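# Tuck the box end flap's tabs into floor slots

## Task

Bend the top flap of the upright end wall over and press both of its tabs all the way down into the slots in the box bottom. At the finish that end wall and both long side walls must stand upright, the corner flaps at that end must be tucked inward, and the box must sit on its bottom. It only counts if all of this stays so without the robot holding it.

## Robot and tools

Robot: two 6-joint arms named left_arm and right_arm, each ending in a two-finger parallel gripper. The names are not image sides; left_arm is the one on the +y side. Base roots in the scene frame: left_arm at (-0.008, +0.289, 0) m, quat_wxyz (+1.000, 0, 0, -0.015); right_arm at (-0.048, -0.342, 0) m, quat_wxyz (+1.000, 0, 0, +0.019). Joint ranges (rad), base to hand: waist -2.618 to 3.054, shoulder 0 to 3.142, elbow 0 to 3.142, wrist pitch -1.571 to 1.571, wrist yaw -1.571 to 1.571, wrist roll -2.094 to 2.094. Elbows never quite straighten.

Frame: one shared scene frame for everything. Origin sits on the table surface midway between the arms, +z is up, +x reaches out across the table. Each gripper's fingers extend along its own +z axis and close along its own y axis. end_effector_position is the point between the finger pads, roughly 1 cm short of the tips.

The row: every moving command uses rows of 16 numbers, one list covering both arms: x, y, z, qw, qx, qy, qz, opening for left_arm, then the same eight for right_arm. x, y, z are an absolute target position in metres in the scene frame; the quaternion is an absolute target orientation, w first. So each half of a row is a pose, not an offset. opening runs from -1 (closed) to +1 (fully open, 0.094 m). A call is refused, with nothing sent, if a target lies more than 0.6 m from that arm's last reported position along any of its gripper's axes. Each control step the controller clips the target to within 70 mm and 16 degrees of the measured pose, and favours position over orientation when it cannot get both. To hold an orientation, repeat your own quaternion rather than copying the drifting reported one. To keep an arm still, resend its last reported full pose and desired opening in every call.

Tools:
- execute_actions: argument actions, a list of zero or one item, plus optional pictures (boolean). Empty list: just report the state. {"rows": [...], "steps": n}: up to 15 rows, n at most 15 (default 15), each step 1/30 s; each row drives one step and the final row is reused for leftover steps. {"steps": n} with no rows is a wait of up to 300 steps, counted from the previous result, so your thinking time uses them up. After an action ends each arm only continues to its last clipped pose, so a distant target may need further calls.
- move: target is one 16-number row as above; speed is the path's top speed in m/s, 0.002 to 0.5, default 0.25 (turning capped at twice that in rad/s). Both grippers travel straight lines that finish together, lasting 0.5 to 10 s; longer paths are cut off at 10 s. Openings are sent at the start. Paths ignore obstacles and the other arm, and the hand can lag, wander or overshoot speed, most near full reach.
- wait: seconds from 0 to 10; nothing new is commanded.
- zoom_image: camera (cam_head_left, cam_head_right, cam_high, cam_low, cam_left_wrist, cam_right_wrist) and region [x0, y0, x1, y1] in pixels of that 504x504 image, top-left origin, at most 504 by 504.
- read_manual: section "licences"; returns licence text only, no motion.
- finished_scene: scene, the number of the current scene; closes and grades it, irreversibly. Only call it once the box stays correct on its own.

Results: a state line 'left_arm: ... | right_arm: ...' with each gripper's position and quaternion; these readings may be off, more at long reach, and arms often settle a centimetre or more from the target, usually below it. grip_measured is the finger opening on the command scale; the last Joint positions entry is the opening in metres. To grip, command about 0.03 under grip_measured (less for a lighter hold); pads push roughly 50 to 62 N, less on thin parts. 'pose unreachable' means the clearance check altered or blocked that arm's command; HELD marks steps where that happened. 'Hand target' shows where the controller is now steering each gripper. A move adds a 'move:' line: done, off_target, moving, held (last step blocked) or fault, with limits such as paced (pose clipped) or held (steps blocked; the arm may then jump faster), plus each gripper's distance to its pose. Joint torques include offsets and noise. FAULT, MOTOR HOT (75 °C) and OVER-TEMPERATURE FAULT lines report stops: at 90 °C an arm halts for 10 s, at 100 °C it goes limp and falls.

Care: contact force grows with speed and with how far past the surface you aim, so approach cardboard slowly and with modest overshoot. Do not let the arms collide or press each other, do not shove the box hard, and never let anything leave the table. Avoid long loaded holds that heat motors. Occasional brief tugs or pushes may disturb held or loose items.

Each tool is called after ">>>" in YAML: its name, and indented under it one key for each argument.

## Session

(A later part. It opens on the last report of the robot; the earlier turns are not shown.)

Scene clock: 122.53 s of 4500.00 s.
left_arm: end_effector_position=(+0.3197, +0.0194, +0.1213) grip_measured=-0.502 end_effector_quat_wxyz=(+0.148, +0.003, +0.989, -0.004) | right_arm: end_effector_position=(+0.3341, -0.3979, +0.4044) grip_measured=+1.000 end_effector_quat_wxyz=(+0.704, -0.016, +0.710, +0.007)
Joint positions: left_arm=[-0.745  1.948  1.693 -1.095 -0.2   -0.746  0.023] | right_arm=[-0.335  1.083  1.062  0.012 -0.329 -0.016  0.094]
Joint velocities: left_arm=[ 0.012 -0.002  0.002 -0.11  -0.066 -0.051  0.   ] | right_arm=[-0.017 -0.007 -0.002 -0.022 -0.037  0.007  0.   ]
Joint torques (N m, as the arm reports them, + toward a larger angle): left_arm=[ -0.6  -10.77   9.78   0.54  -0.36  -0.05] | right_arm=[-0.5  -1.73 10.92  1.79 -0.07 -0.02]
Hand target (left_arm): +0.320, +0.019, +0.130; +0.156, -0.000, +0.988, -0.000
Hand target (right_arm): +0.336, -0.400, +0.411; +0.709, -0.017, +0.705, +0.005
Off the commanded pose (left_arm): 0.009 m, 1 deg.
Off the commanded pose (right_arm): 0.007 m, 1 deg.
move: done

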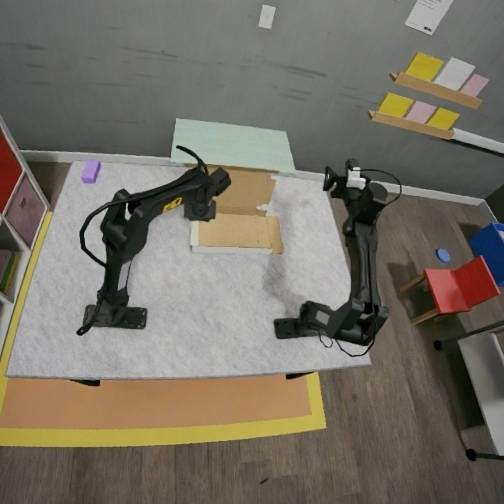

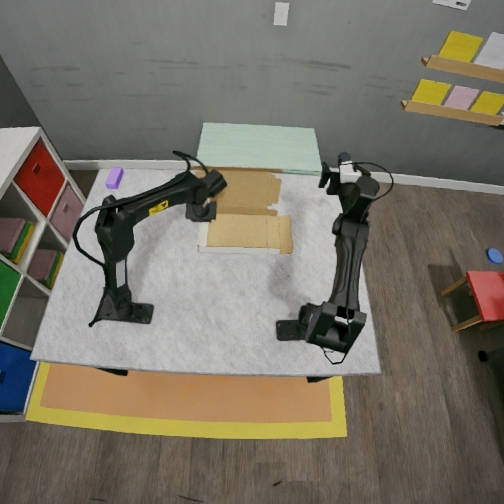

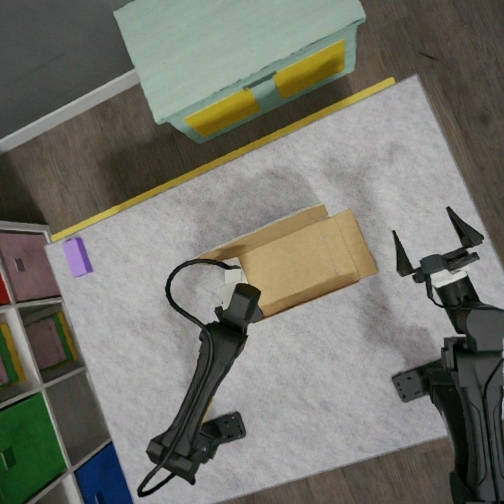

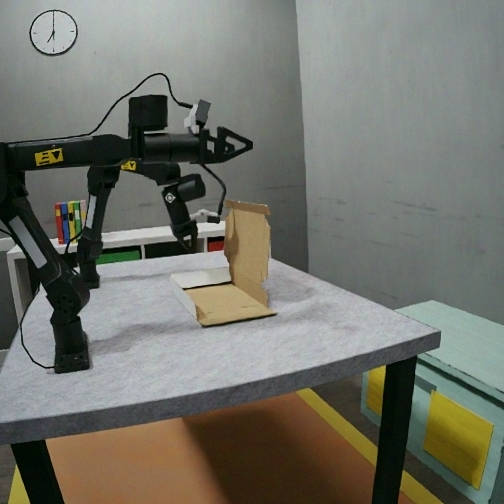

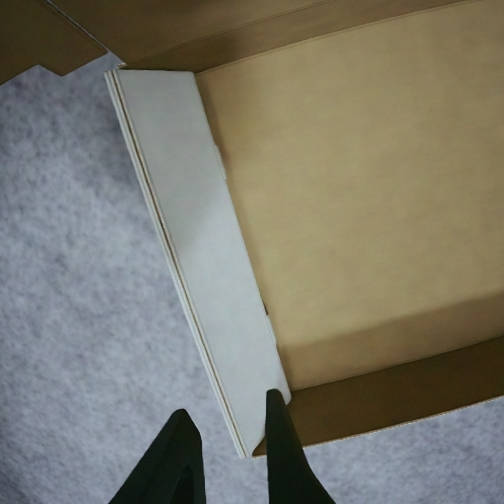

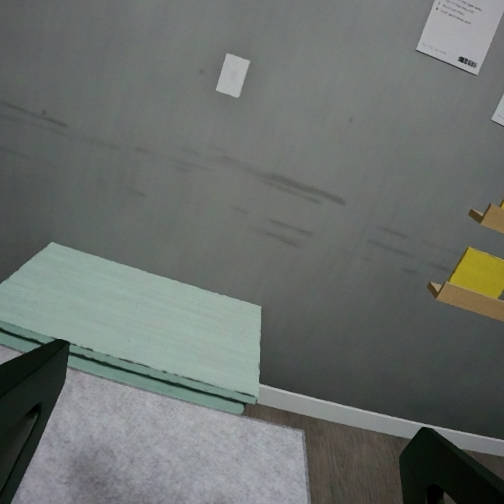

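>>> move:
  target: [0.335,0.042,0.10,0.155,-0.103,0.983,0.016,0.3,0.3363,-0.40,0.4109,0.709,-0.017,0.705,0.005,1]
  speed: 0.06

>>> move:
  target: [0.335,0.042,0.012,0.155,-0.103,0.983,0.016,0.3,0.3363,-0.40,0.4109,0.709,-0.017,0.705,0.005,1]
  speed: 0.05

Scene clock: 130.33 s of 4500.00 s.
left_arm: end_effector_position=(+0.3321, +0.0364, +0.1087) grip_measured=+0.298 end_effector_quat_wxyz=(+0.153, -0.094, +0.984, +0.004) | right_arm: end_effector_position=(+0.3341, -0.3979, +0.4044) grip_measured=+1.000 end_effector_quat_wxyz=(+0.704, -0.016, +0.710, +0.007)
Joint positions: left_arm=[-0.708  1.963  1.662 -1.067 -0.232 -0.904  0.061] | right_arm=[-0.335  1.083  1.062  0.012 -0.329 -0.016  0.094]
Joint velocities: left_arm=[ 0.002  0.007  0.002  0.022  0.022  0.037 -0.002] | right_arm=[ 0.007  0.002 -0.007 -0.022  0.11   0.007  0.   ]
Joint torques (N m, as the arm reports them, + toward a larger angle): left_arm=[ 0.64 -9.73  5.67  0.84 -0.37 -0.05] | right_arm=[-0.5  -1.74 10.91  1.79 -0.08 -0.02]
Hand target (left_arm): +0.335, +0.042, +0.100; +0.155, -0.103, +0.982, +0.016
Hand target (right_arm): +0.336, -0.400, +0.411; +0.709, -0.017, +0.705, +0.005
Off the commanded pose (left_arm): 0.011 m, 2 deg.
Off the commanded pose (right_arm): 0.007 m, 1 deg.
After step 90, 2.70 s passed at rest.
move: off_target (left_arm)

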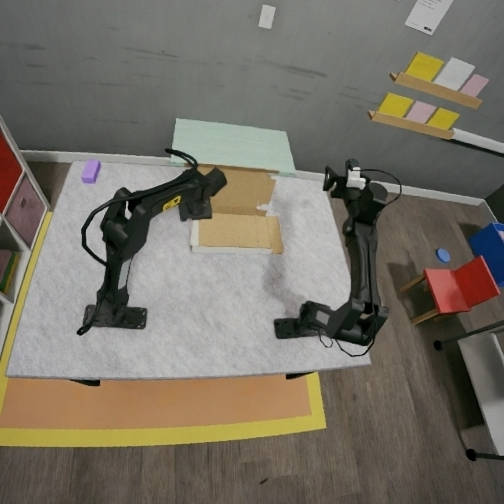

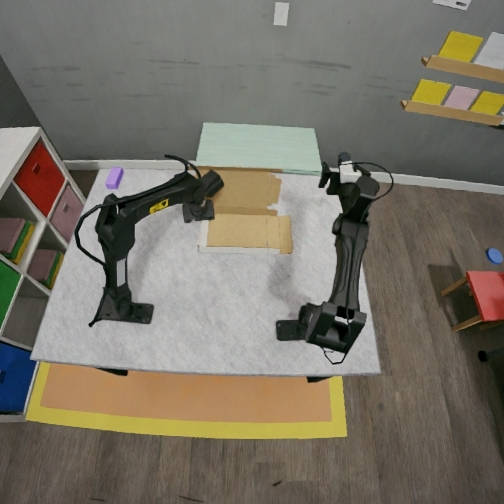

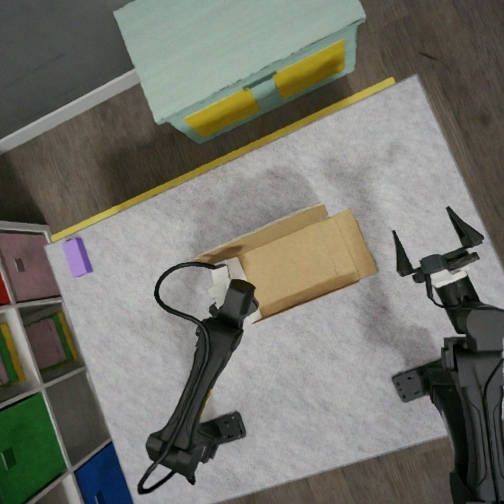

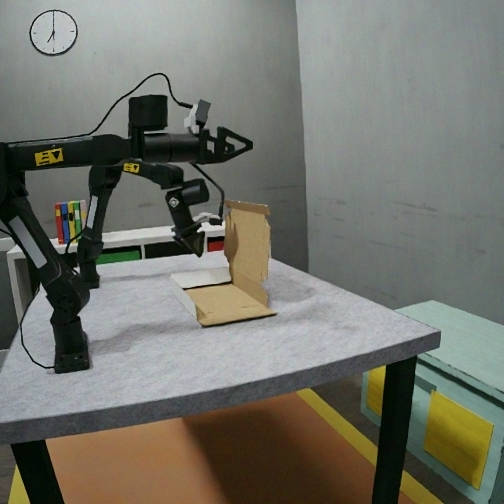

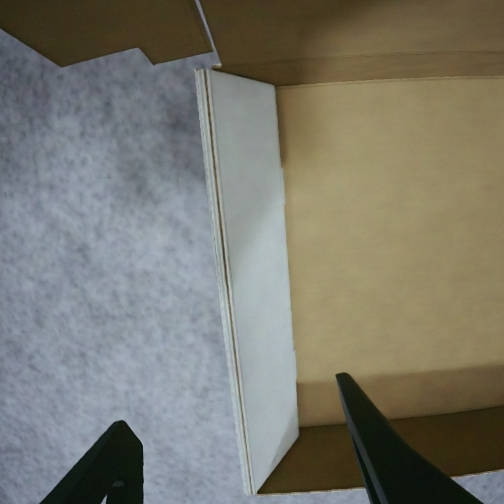

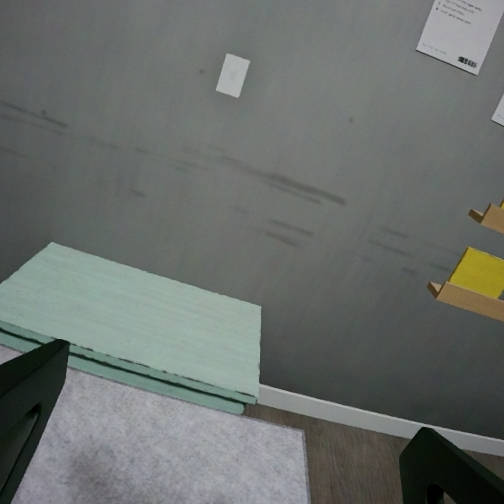

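Scene clock: 132.73 s of 4500.00 s.
left_arm: end_effector_position=(+0.3330, +0.0358, +0.0196) grip_measured=+0.298 end_effector_quat_wxyz=(+0.152, -0.095, +0.984, +0.006) | right_arm: end_effector_position=(+0.3341, -0.3979, +0.4044) grip_measured=+1.000 end_effector_quat_wxyz=(+0.704, -0.016, +0.710, +0.007)
Joint positions: left_arm=[-0.708  2.046  1.42  -0.744 -0.232 -0.906  0.061] | right_arm=[-0.335  1.083  1.062  0.012 -0.329 -0.016  0.094]
Joint velocities: left_arm=[ 0.012 -0.002 -0.002  0.022  0.066  0.022 -0.001] | right_arm=[ 0.007 -0.002 -0.002  0.007 -0.007  0.066  0.   ]
Joint torques (N m, as the arm reports them, + toward a larger angle): left_arm=[  0.57 -10.12   5.49   0.79  -0.4   -0.05] | right_arm=[-0.51 -1.73 10.92  1.79 -0.08 -0.02]
Hand target (left_arm): +0.334, +0.043, +0.012; +0.155, -0.103, +0.982, +0.016
Hand target (right_arm): +0.336, -0.400, +0.411; +0.709, -0.017, +0.705, +0.005
Off the commanded pose (left_arm): 0.010 m, 2 deg.
Off the commanded pose (right_arm): 0.007 m, 1 deg.
move: done

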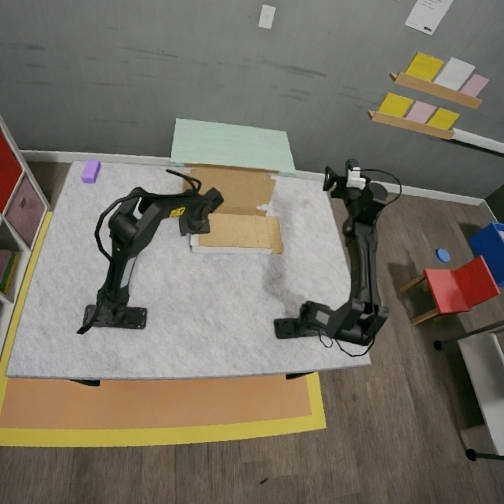

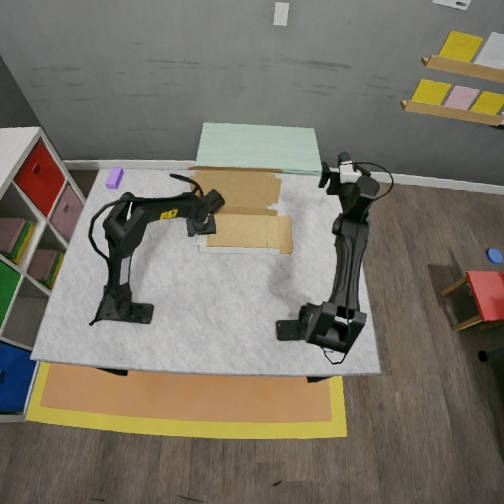

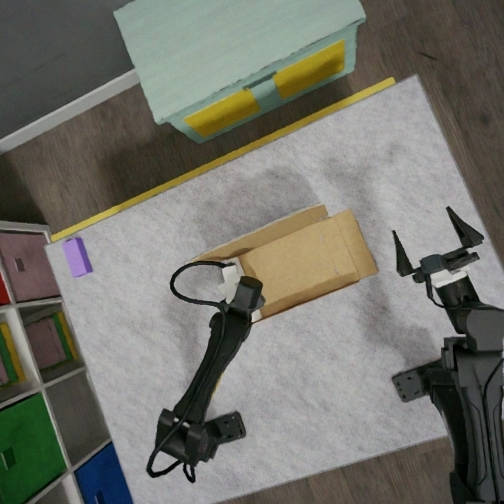

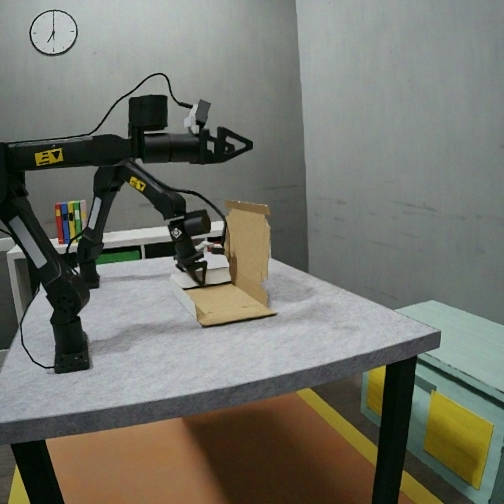

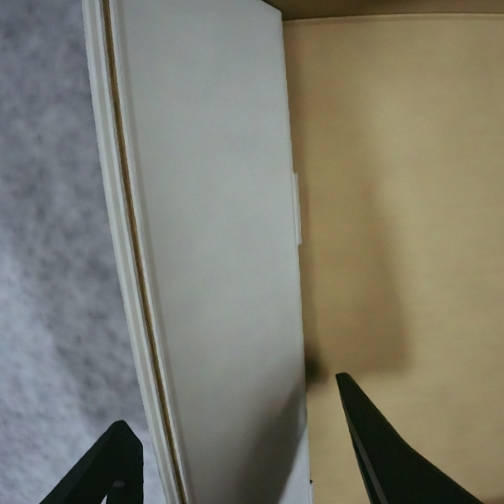

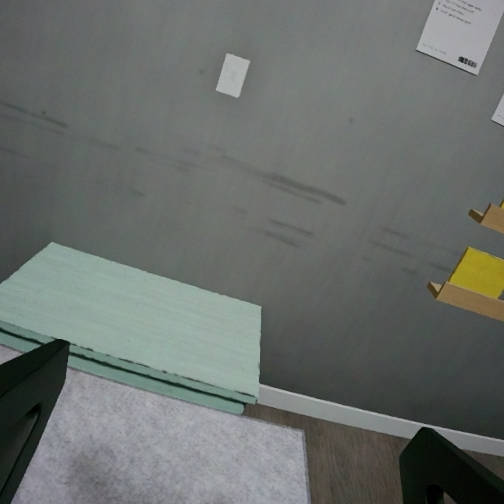

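Straddling. Close.

>>> move:
  target: [0.334,0.048,0.014,0.155,-0.103,0.983,0.016,-0.3,0.3363,-0.40,0.4109,0.709,-0.017,0.705,0.005,1]
  speed: 0.01

>>> move:
  target: [0.334,0.05,0.014,0.155,-0.103,0.983,0.016,-0.95,0.3363,-0.40,0.4109,0.709,-0.017,0.705,0.005,1]
  speed: 0.01

Scene clock: 138.70 s of 4500.00 s.
left_arm: end_effector_position=(+0.3349, +0.0371, +0.0183) grip_measured=-0.298 end_effector_quat_wxyz=(+0.153, -0.098, +0.983, +0.003) | right_arm: end_effector_position=(+0.3341, -0.3979, +0.4044) grip_measured=+1.000 end_effector_quat_wxyz=(+0.704, -0.016, +0.710, +0.007)
Joint positions: left_arm=[-0.702  2.046  1.414 -0.732 -0.23  -0.906  0.033] | right_arm=[-0.335  1.083  1.062  0.012 -0.329 -0.016  0.094]
Joint velocities: left_arm=[-0.017  0.022  0.012 -0.066  0.037 -0.095 -0.001] | right_arm=[-0.002  0.012 -0.007  0.037  0.066  0.022  0.   ]
Joint torques (N m, as the arm reports them, + toward a larger angle): left_arm=[  0.82 -11.55   4.52   0.78  -0.37   0.1 ] | right_arm=[-0.49 -1.74 10.91  1.79 -0.08 -0.02]
Hand target (left_arm): +0.334, +0.048, +0.014; +0.155, -0.103, +0.982, +0.016
Hand target (right_arm): +0.336, -0.400, +0.411; +0.709, -0.017, +0.705, +0.005
Off the commanded pose (left_arm): 0.012 m, 2 deg.
Off the commanded pose (right_arm): 0.007 m, 1 deg.
After step 90, 1.37 s passed at rest.
move: off_target (left_arm)

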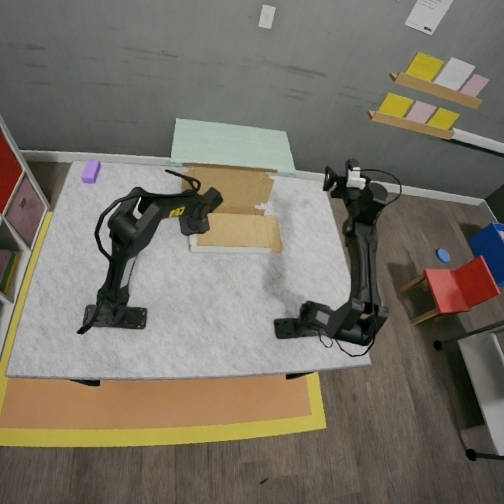

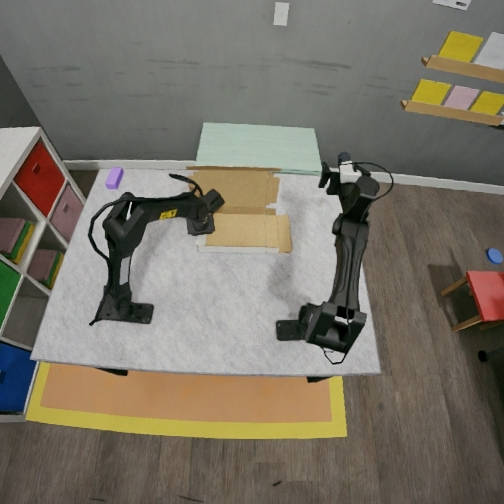

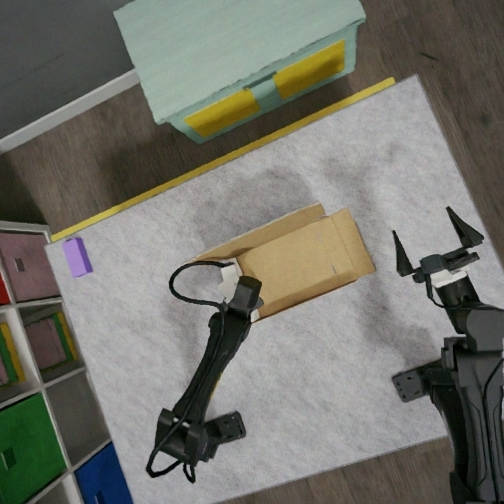

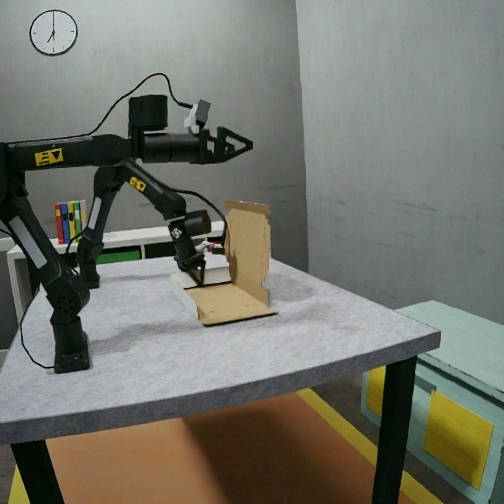

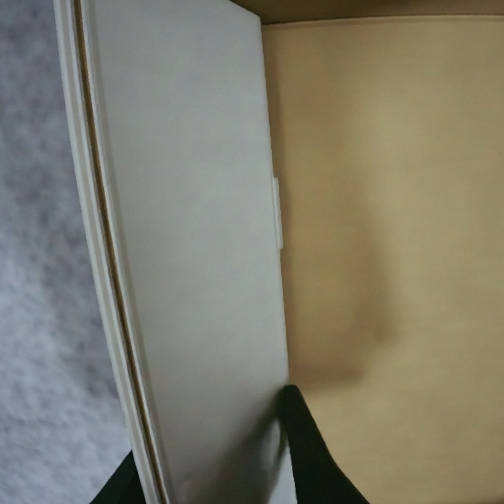

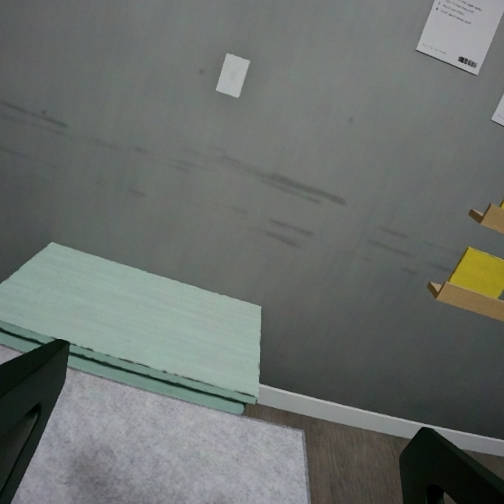

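Scene clock: 140.30 s of 4500.00 s.
left_arm: end_effector_position=(+0.3347, +0.0377, +0.0177) grip_measured=-0.930 end_effector_quat_wxyz=(+0.152, -0.099, +0.983, +0.003) | right_arm: end_effector_position=(+0.3341, -0.3979, +0.4044) grip_measured=+1.000 end_effector_quat_wxyz=(+0.704, -0.016, +0.710, +0.007)
Joint positions: left_arm=[-0.7    2.046  1.411 -0.731 -0.229 -0.907  0.003] | right_arm=[-0.335  1.083  1.062  0.012 -0.329 -0.016  0.094]
Joint velocities: left_arm=[ 0.007 -0.027 -0.012 -0.066 -0.022 -0.066 -0.001] | right_arm=[-0.002  0.022  0.012 -0.022 -0.007  0.051  0.   ]
Joint torques (N m, as the arm reports them, + toward a larger angle): left_arm=[  1.22 -11.93   4.07   0.78  -0.36   0.13] | right_arm=[-0.5  -1.74 10.92  1.79 -0.07 -0.02]
Hand target (left_arm): +0.334, +0.050, +0.014; +0.155, -0.103, +0.982, +0.016
Hand target (right_arm): +0.336, -0.400, +0.411; +0.709, -0.017, +0.705, +0.005
Off the commanded pose (left_arm): 0.013 m, 2 deg.
Off the commanded pose (right_arm): 0.007 m, 1 deg.
move: off_target (left_arm)

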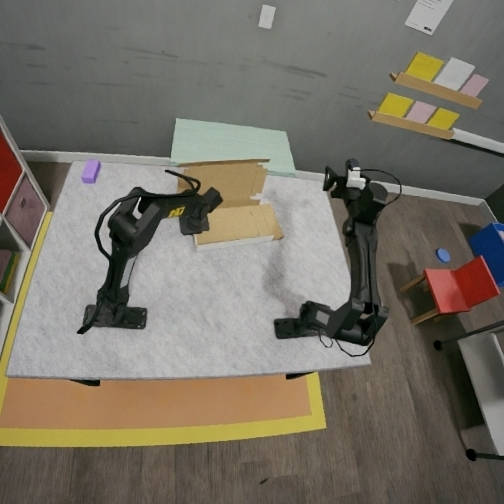

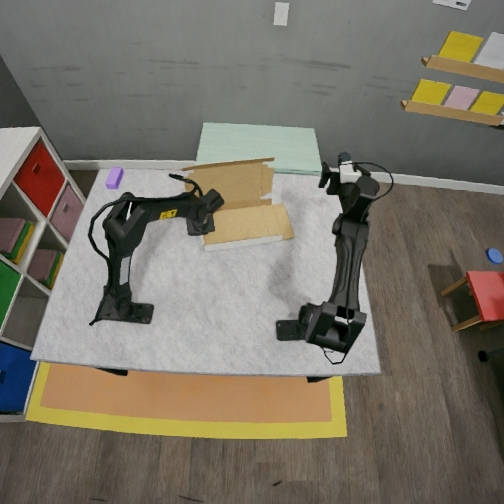

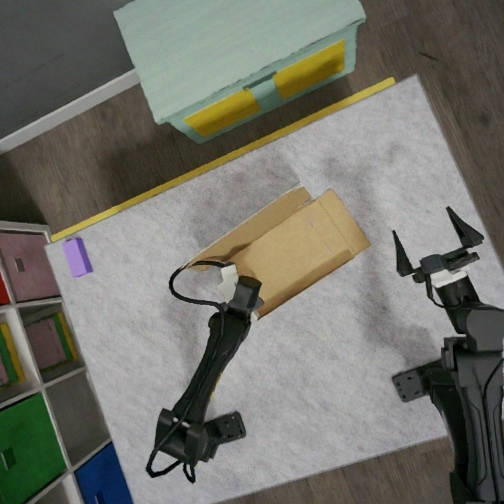

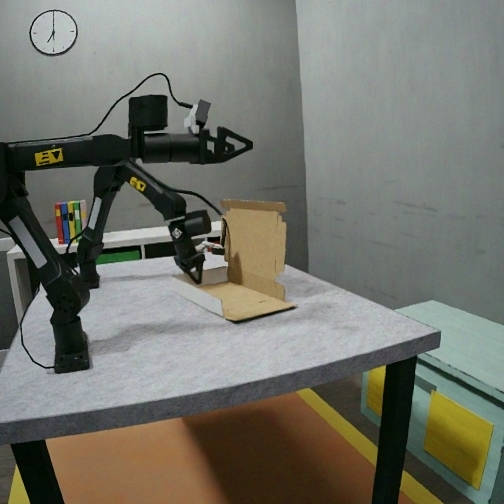

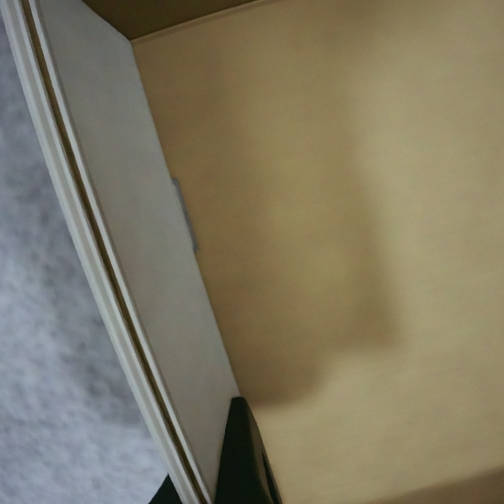

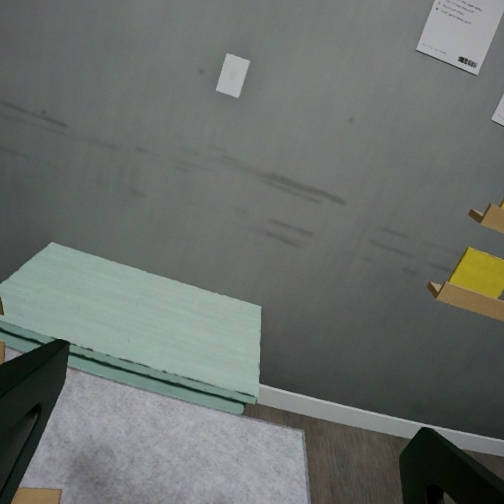

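>>> move:
  target: [0.334,0.038,0.02,0.155,-0.103,0.983,0.016,-0.4,0.3363,-0.40,0.4109,0.709,-0.017,0.705,0.005,1]
  speed: 0.02

>>> move:
  target: [0.31,0.02,0.14,0.155,-0.103,0.983,0.016,-0.4,0.3363,-0.40,0.4109,0.709,-0.017,0.705,0.005,1]
  speed: 0.08

Scene clock: 146.70 s of 4500.00 s.
left_arm: end_effector_position=(+0.3329, +0.0385, +0.0174) grip_measured=-0.402 end_effector_quat_wxyz=(+0.151, -0.101, +0.983, +0.007) | right_arm: end_effector_position=(+0.3341, -0.3979, +0.4044) grip_measured=+1.000 end_effector_quat_wxyz=(+0.704, -0.016, +0.710, +0.007)
Joint positions: left_arm=[-0.704  2.046  1.411 -0.739 -0.232 -0.915  0.028] | right_arm=[-0.335  1.083  1.062  0.012 -0.329 -0.016  0.094]
Joint velocities: left_arm=[-0.002  0.012 -0.002 -0.066  0.022  0.007  0.001] | right_arm=[-0.012 -0.002 -0.017  0.007  0.051 -0.051  0.   ]
Joint torques (N m, as the arm reports them, + toward a larger angle): left_arm=[ -0.77 -10.36   9.09   0.48  -0.36  -0.05] | right_arm=[-0.5  -1.73 10.92  1.79 -0.07 -0.02]
Hand target (left_arm): +0.334, +0.038, +0.020; +0.155, -0.103, +0.982, +0.016
Hand target (right_arm): +0.336, -0.400, +0.411; +0.709, -0.017, +0.705, +0.005
Off the commanded pose (left_arm): 0.003 m, 1 deg.
Off the commanded pose (right_arm): 0.007 m, 1 deg.
After step 90, 2.50 s passed at rest.
move: done

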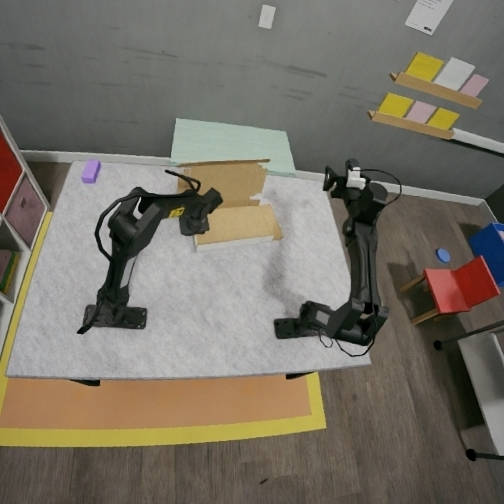

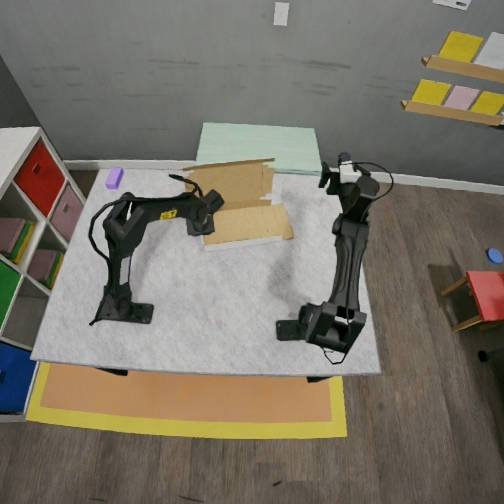

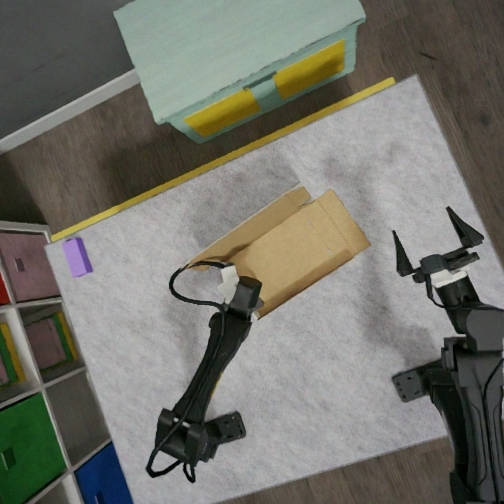

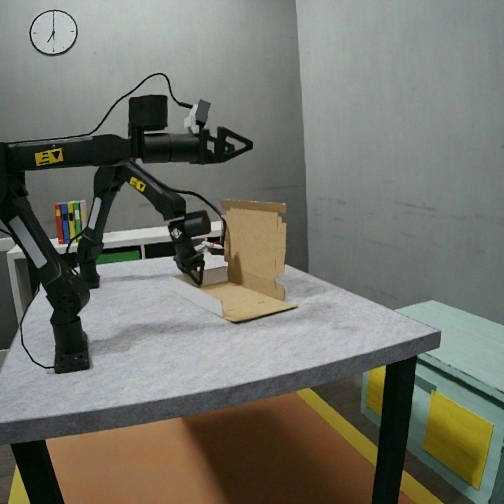

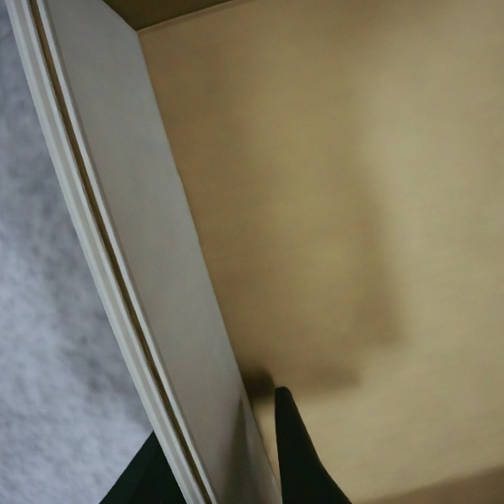

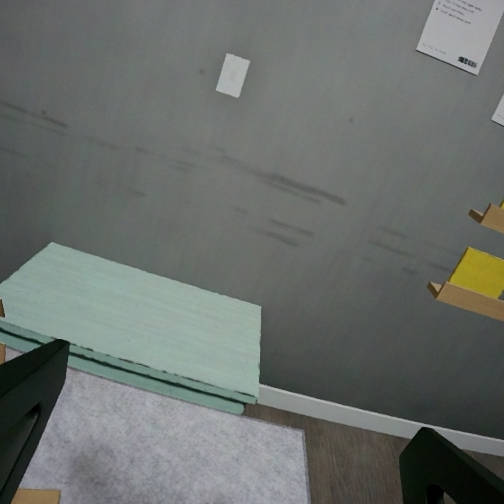

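Scene clock: 148.87 s of 4500.00 s.
left_arm: end_effector_position=(+0.3097, +0.0187, +0.1295) grip_measured=-0.402 end_effector_quat_wxyz=(+0.144, -0.100, +0.984, +0.015) | right_arm: end_effector_position=(+0.3341, -0.3979, +0.4044) grip_measured=+1.000 end_effector_quat_wxyz=(+0.704, -0.016, +0.710, +0.007)
Joint positions: left_arm=[-0.782  1.98   1.775 -1.209 -0.246 -0.994  0.028] | right_arm=[-0.335  1.083  1.062  0.012 -0.329 -0.016  0.094]
Joint velocities: left_arm=[-0.017 -0.012  0.002 -0.037  0.007  0.051 -0.001] | right_arm=[-0.002 -0.002  0.007 -0.007  0.081 -0.022  0.   ]
Joint torques (N m, as the arm reports them, + toward a larger angle): left_arm=[ -0.67 -11.27   9.65   0.42  -0.38  -0.03] | right_arm=[-0.5  -1.73 10.92  1.79 -0.08 -0.02]
Hand target (left_arm): +0.310, +0.019, +0.140; +0.155, -0.103, +0.982, +0.016
Hand target (right_arm): +0.336, -0.400, +0.411; +0.709, -0.017, +0.705, +0.005
Off the commanded pose (left_arm): 0.011 m, 1 deg.
Off the commanded pose (right_arm): 0.007 m, 1 deg.
move: off_target (left_arm)

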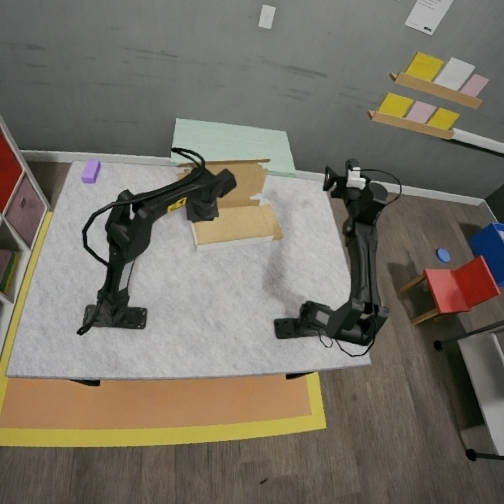

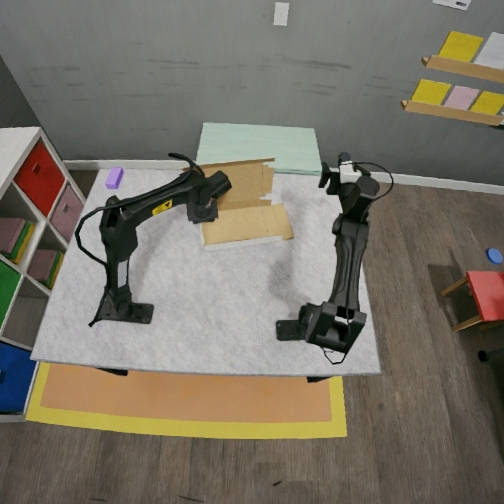

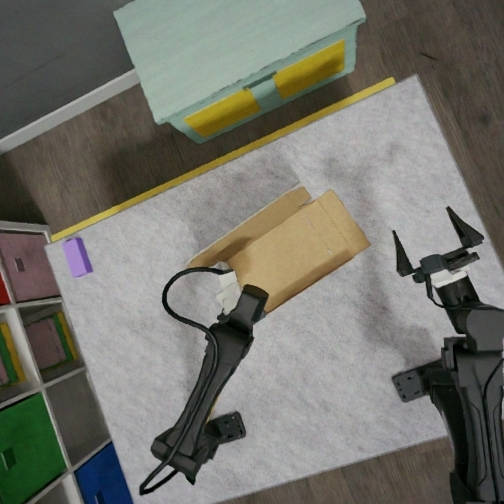

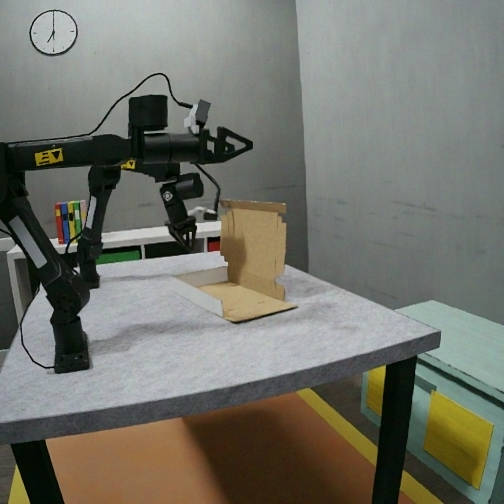

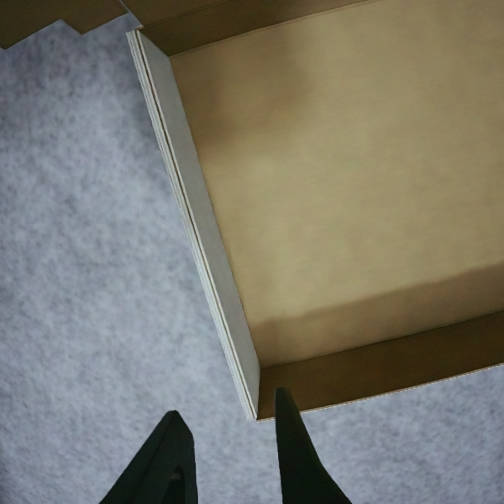

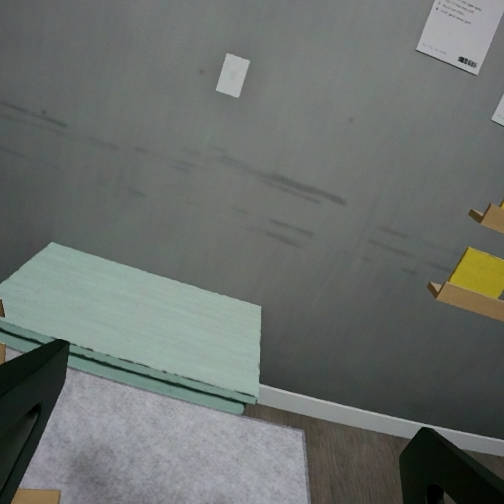

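>>> zoom_image:
  camera: "cam_left_wrist"
  region: [120,20,320,420]

>>> zoom_image:
  camera: "cam_low"
  region: [160,250,260,320]

Region (120, 20, 320, 420) of cam_left_wrist's 504x504 image, scaled by 1.260, with more detail than that image has.

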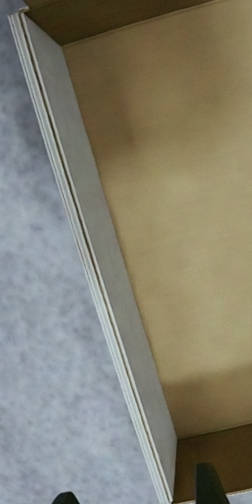

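Region (160, 250, 260, 320) of cam_low's 504x504 image, scaled by 5.040, with more detail than that image has; it fills the top 353 rows of this view, and the rest is white.

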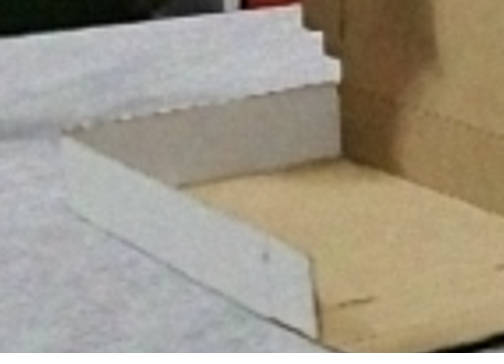

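>>> move:
  target: [0.27,0.12,0.22,0.26,0,0.966,0,-0.4,0.3363,-0.40,0.4109,0.709,-0.017,0.705,0.005,1]

>>> finished_scene:
  scene: 1

Scene clock: 163.97 s of 4500.00 s.
left_arm: end_effector_position=(+0.2694, +0.1158, +0.2256) grip_measured=-0.402 end_effector_quat_wxyz=(+0.256, +0.000, +0.967, -0.008) | right_arm: end_effector_position=(+0.3341, -0.3979, +0.4044) grip_measured=+1.000 end_effector_quat_wxyz=(+0.704, -0.016, +0.710, +0.007)
Joint positions: left_arm=[-0.707  1.432  1.452 -1.181 -0.326 -0.667  0.028] | right_arm=[-0.335  1.083  1.062  0.012 -0.329 -0.016  0.094]
Joint velocities: left_arm=[ 0.002 -0.012 -0.017  0.022 -0.037 -0.022  0.001] | right_arm=[-0.002 -0.002 -0.002  0.007 -0.051 -0.066  0.   ]
Joint torques (N m, as the arm reports them, + toward a larger angle): left_arm=[ 0.53 -5.64  5.81  1.14 -0.4   0.13] | right_arm=[-0.5  -1.74 10.92  1.79 -0.07 -0.02]
Hand target (left_arm): +0.272, +0.120, +0.223; +0.260, +0.001, +0.966, +0.000
Hand target (right_arm): +0.336, -0.400, +0.411; +0.709, -0.017, +0.705, +0.005
Off the commanded pose (left_arm): 0.007 m, 1 deg.
Off the commanded pose (right_arm): 0.007 m, 1 deg.
After step 90, 10.87 s passed at rest.
move: done

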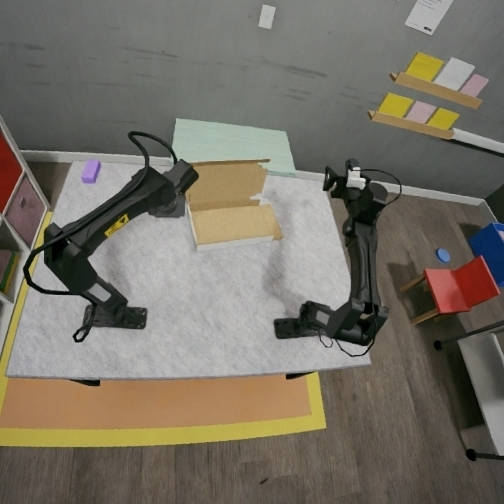

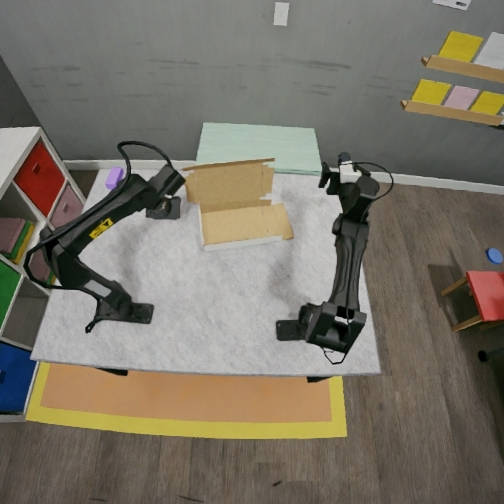

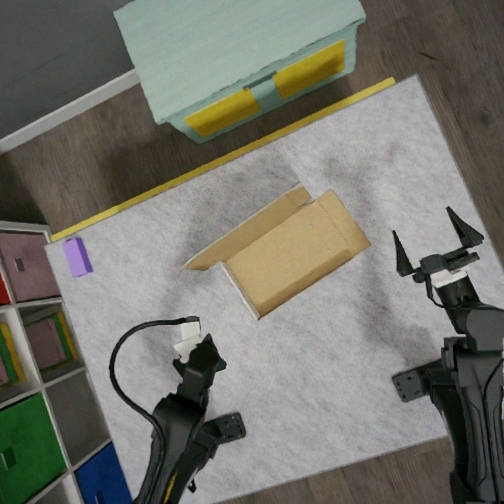

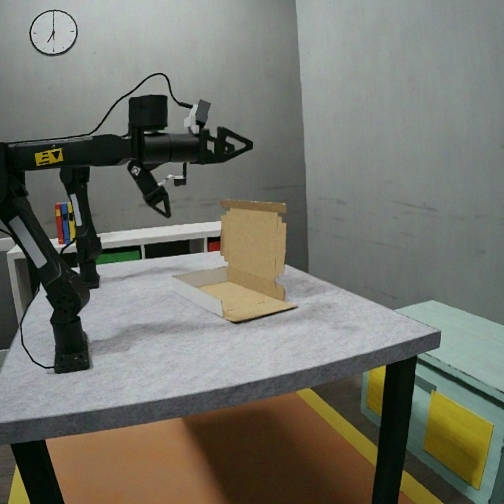

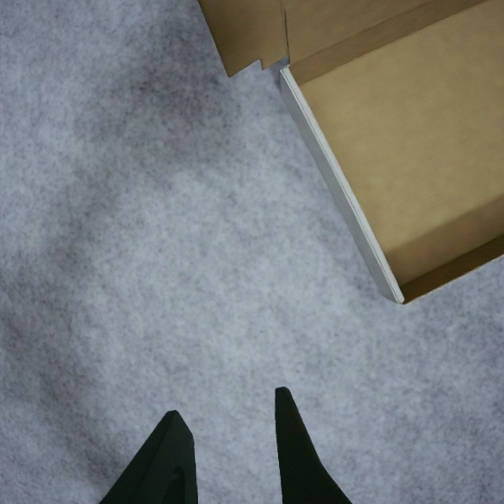

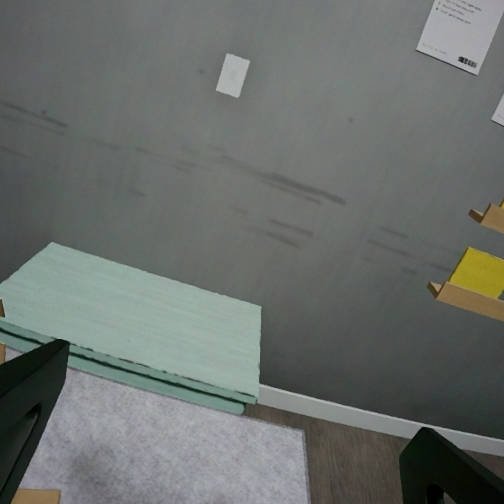

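The scene is finished: the task was done.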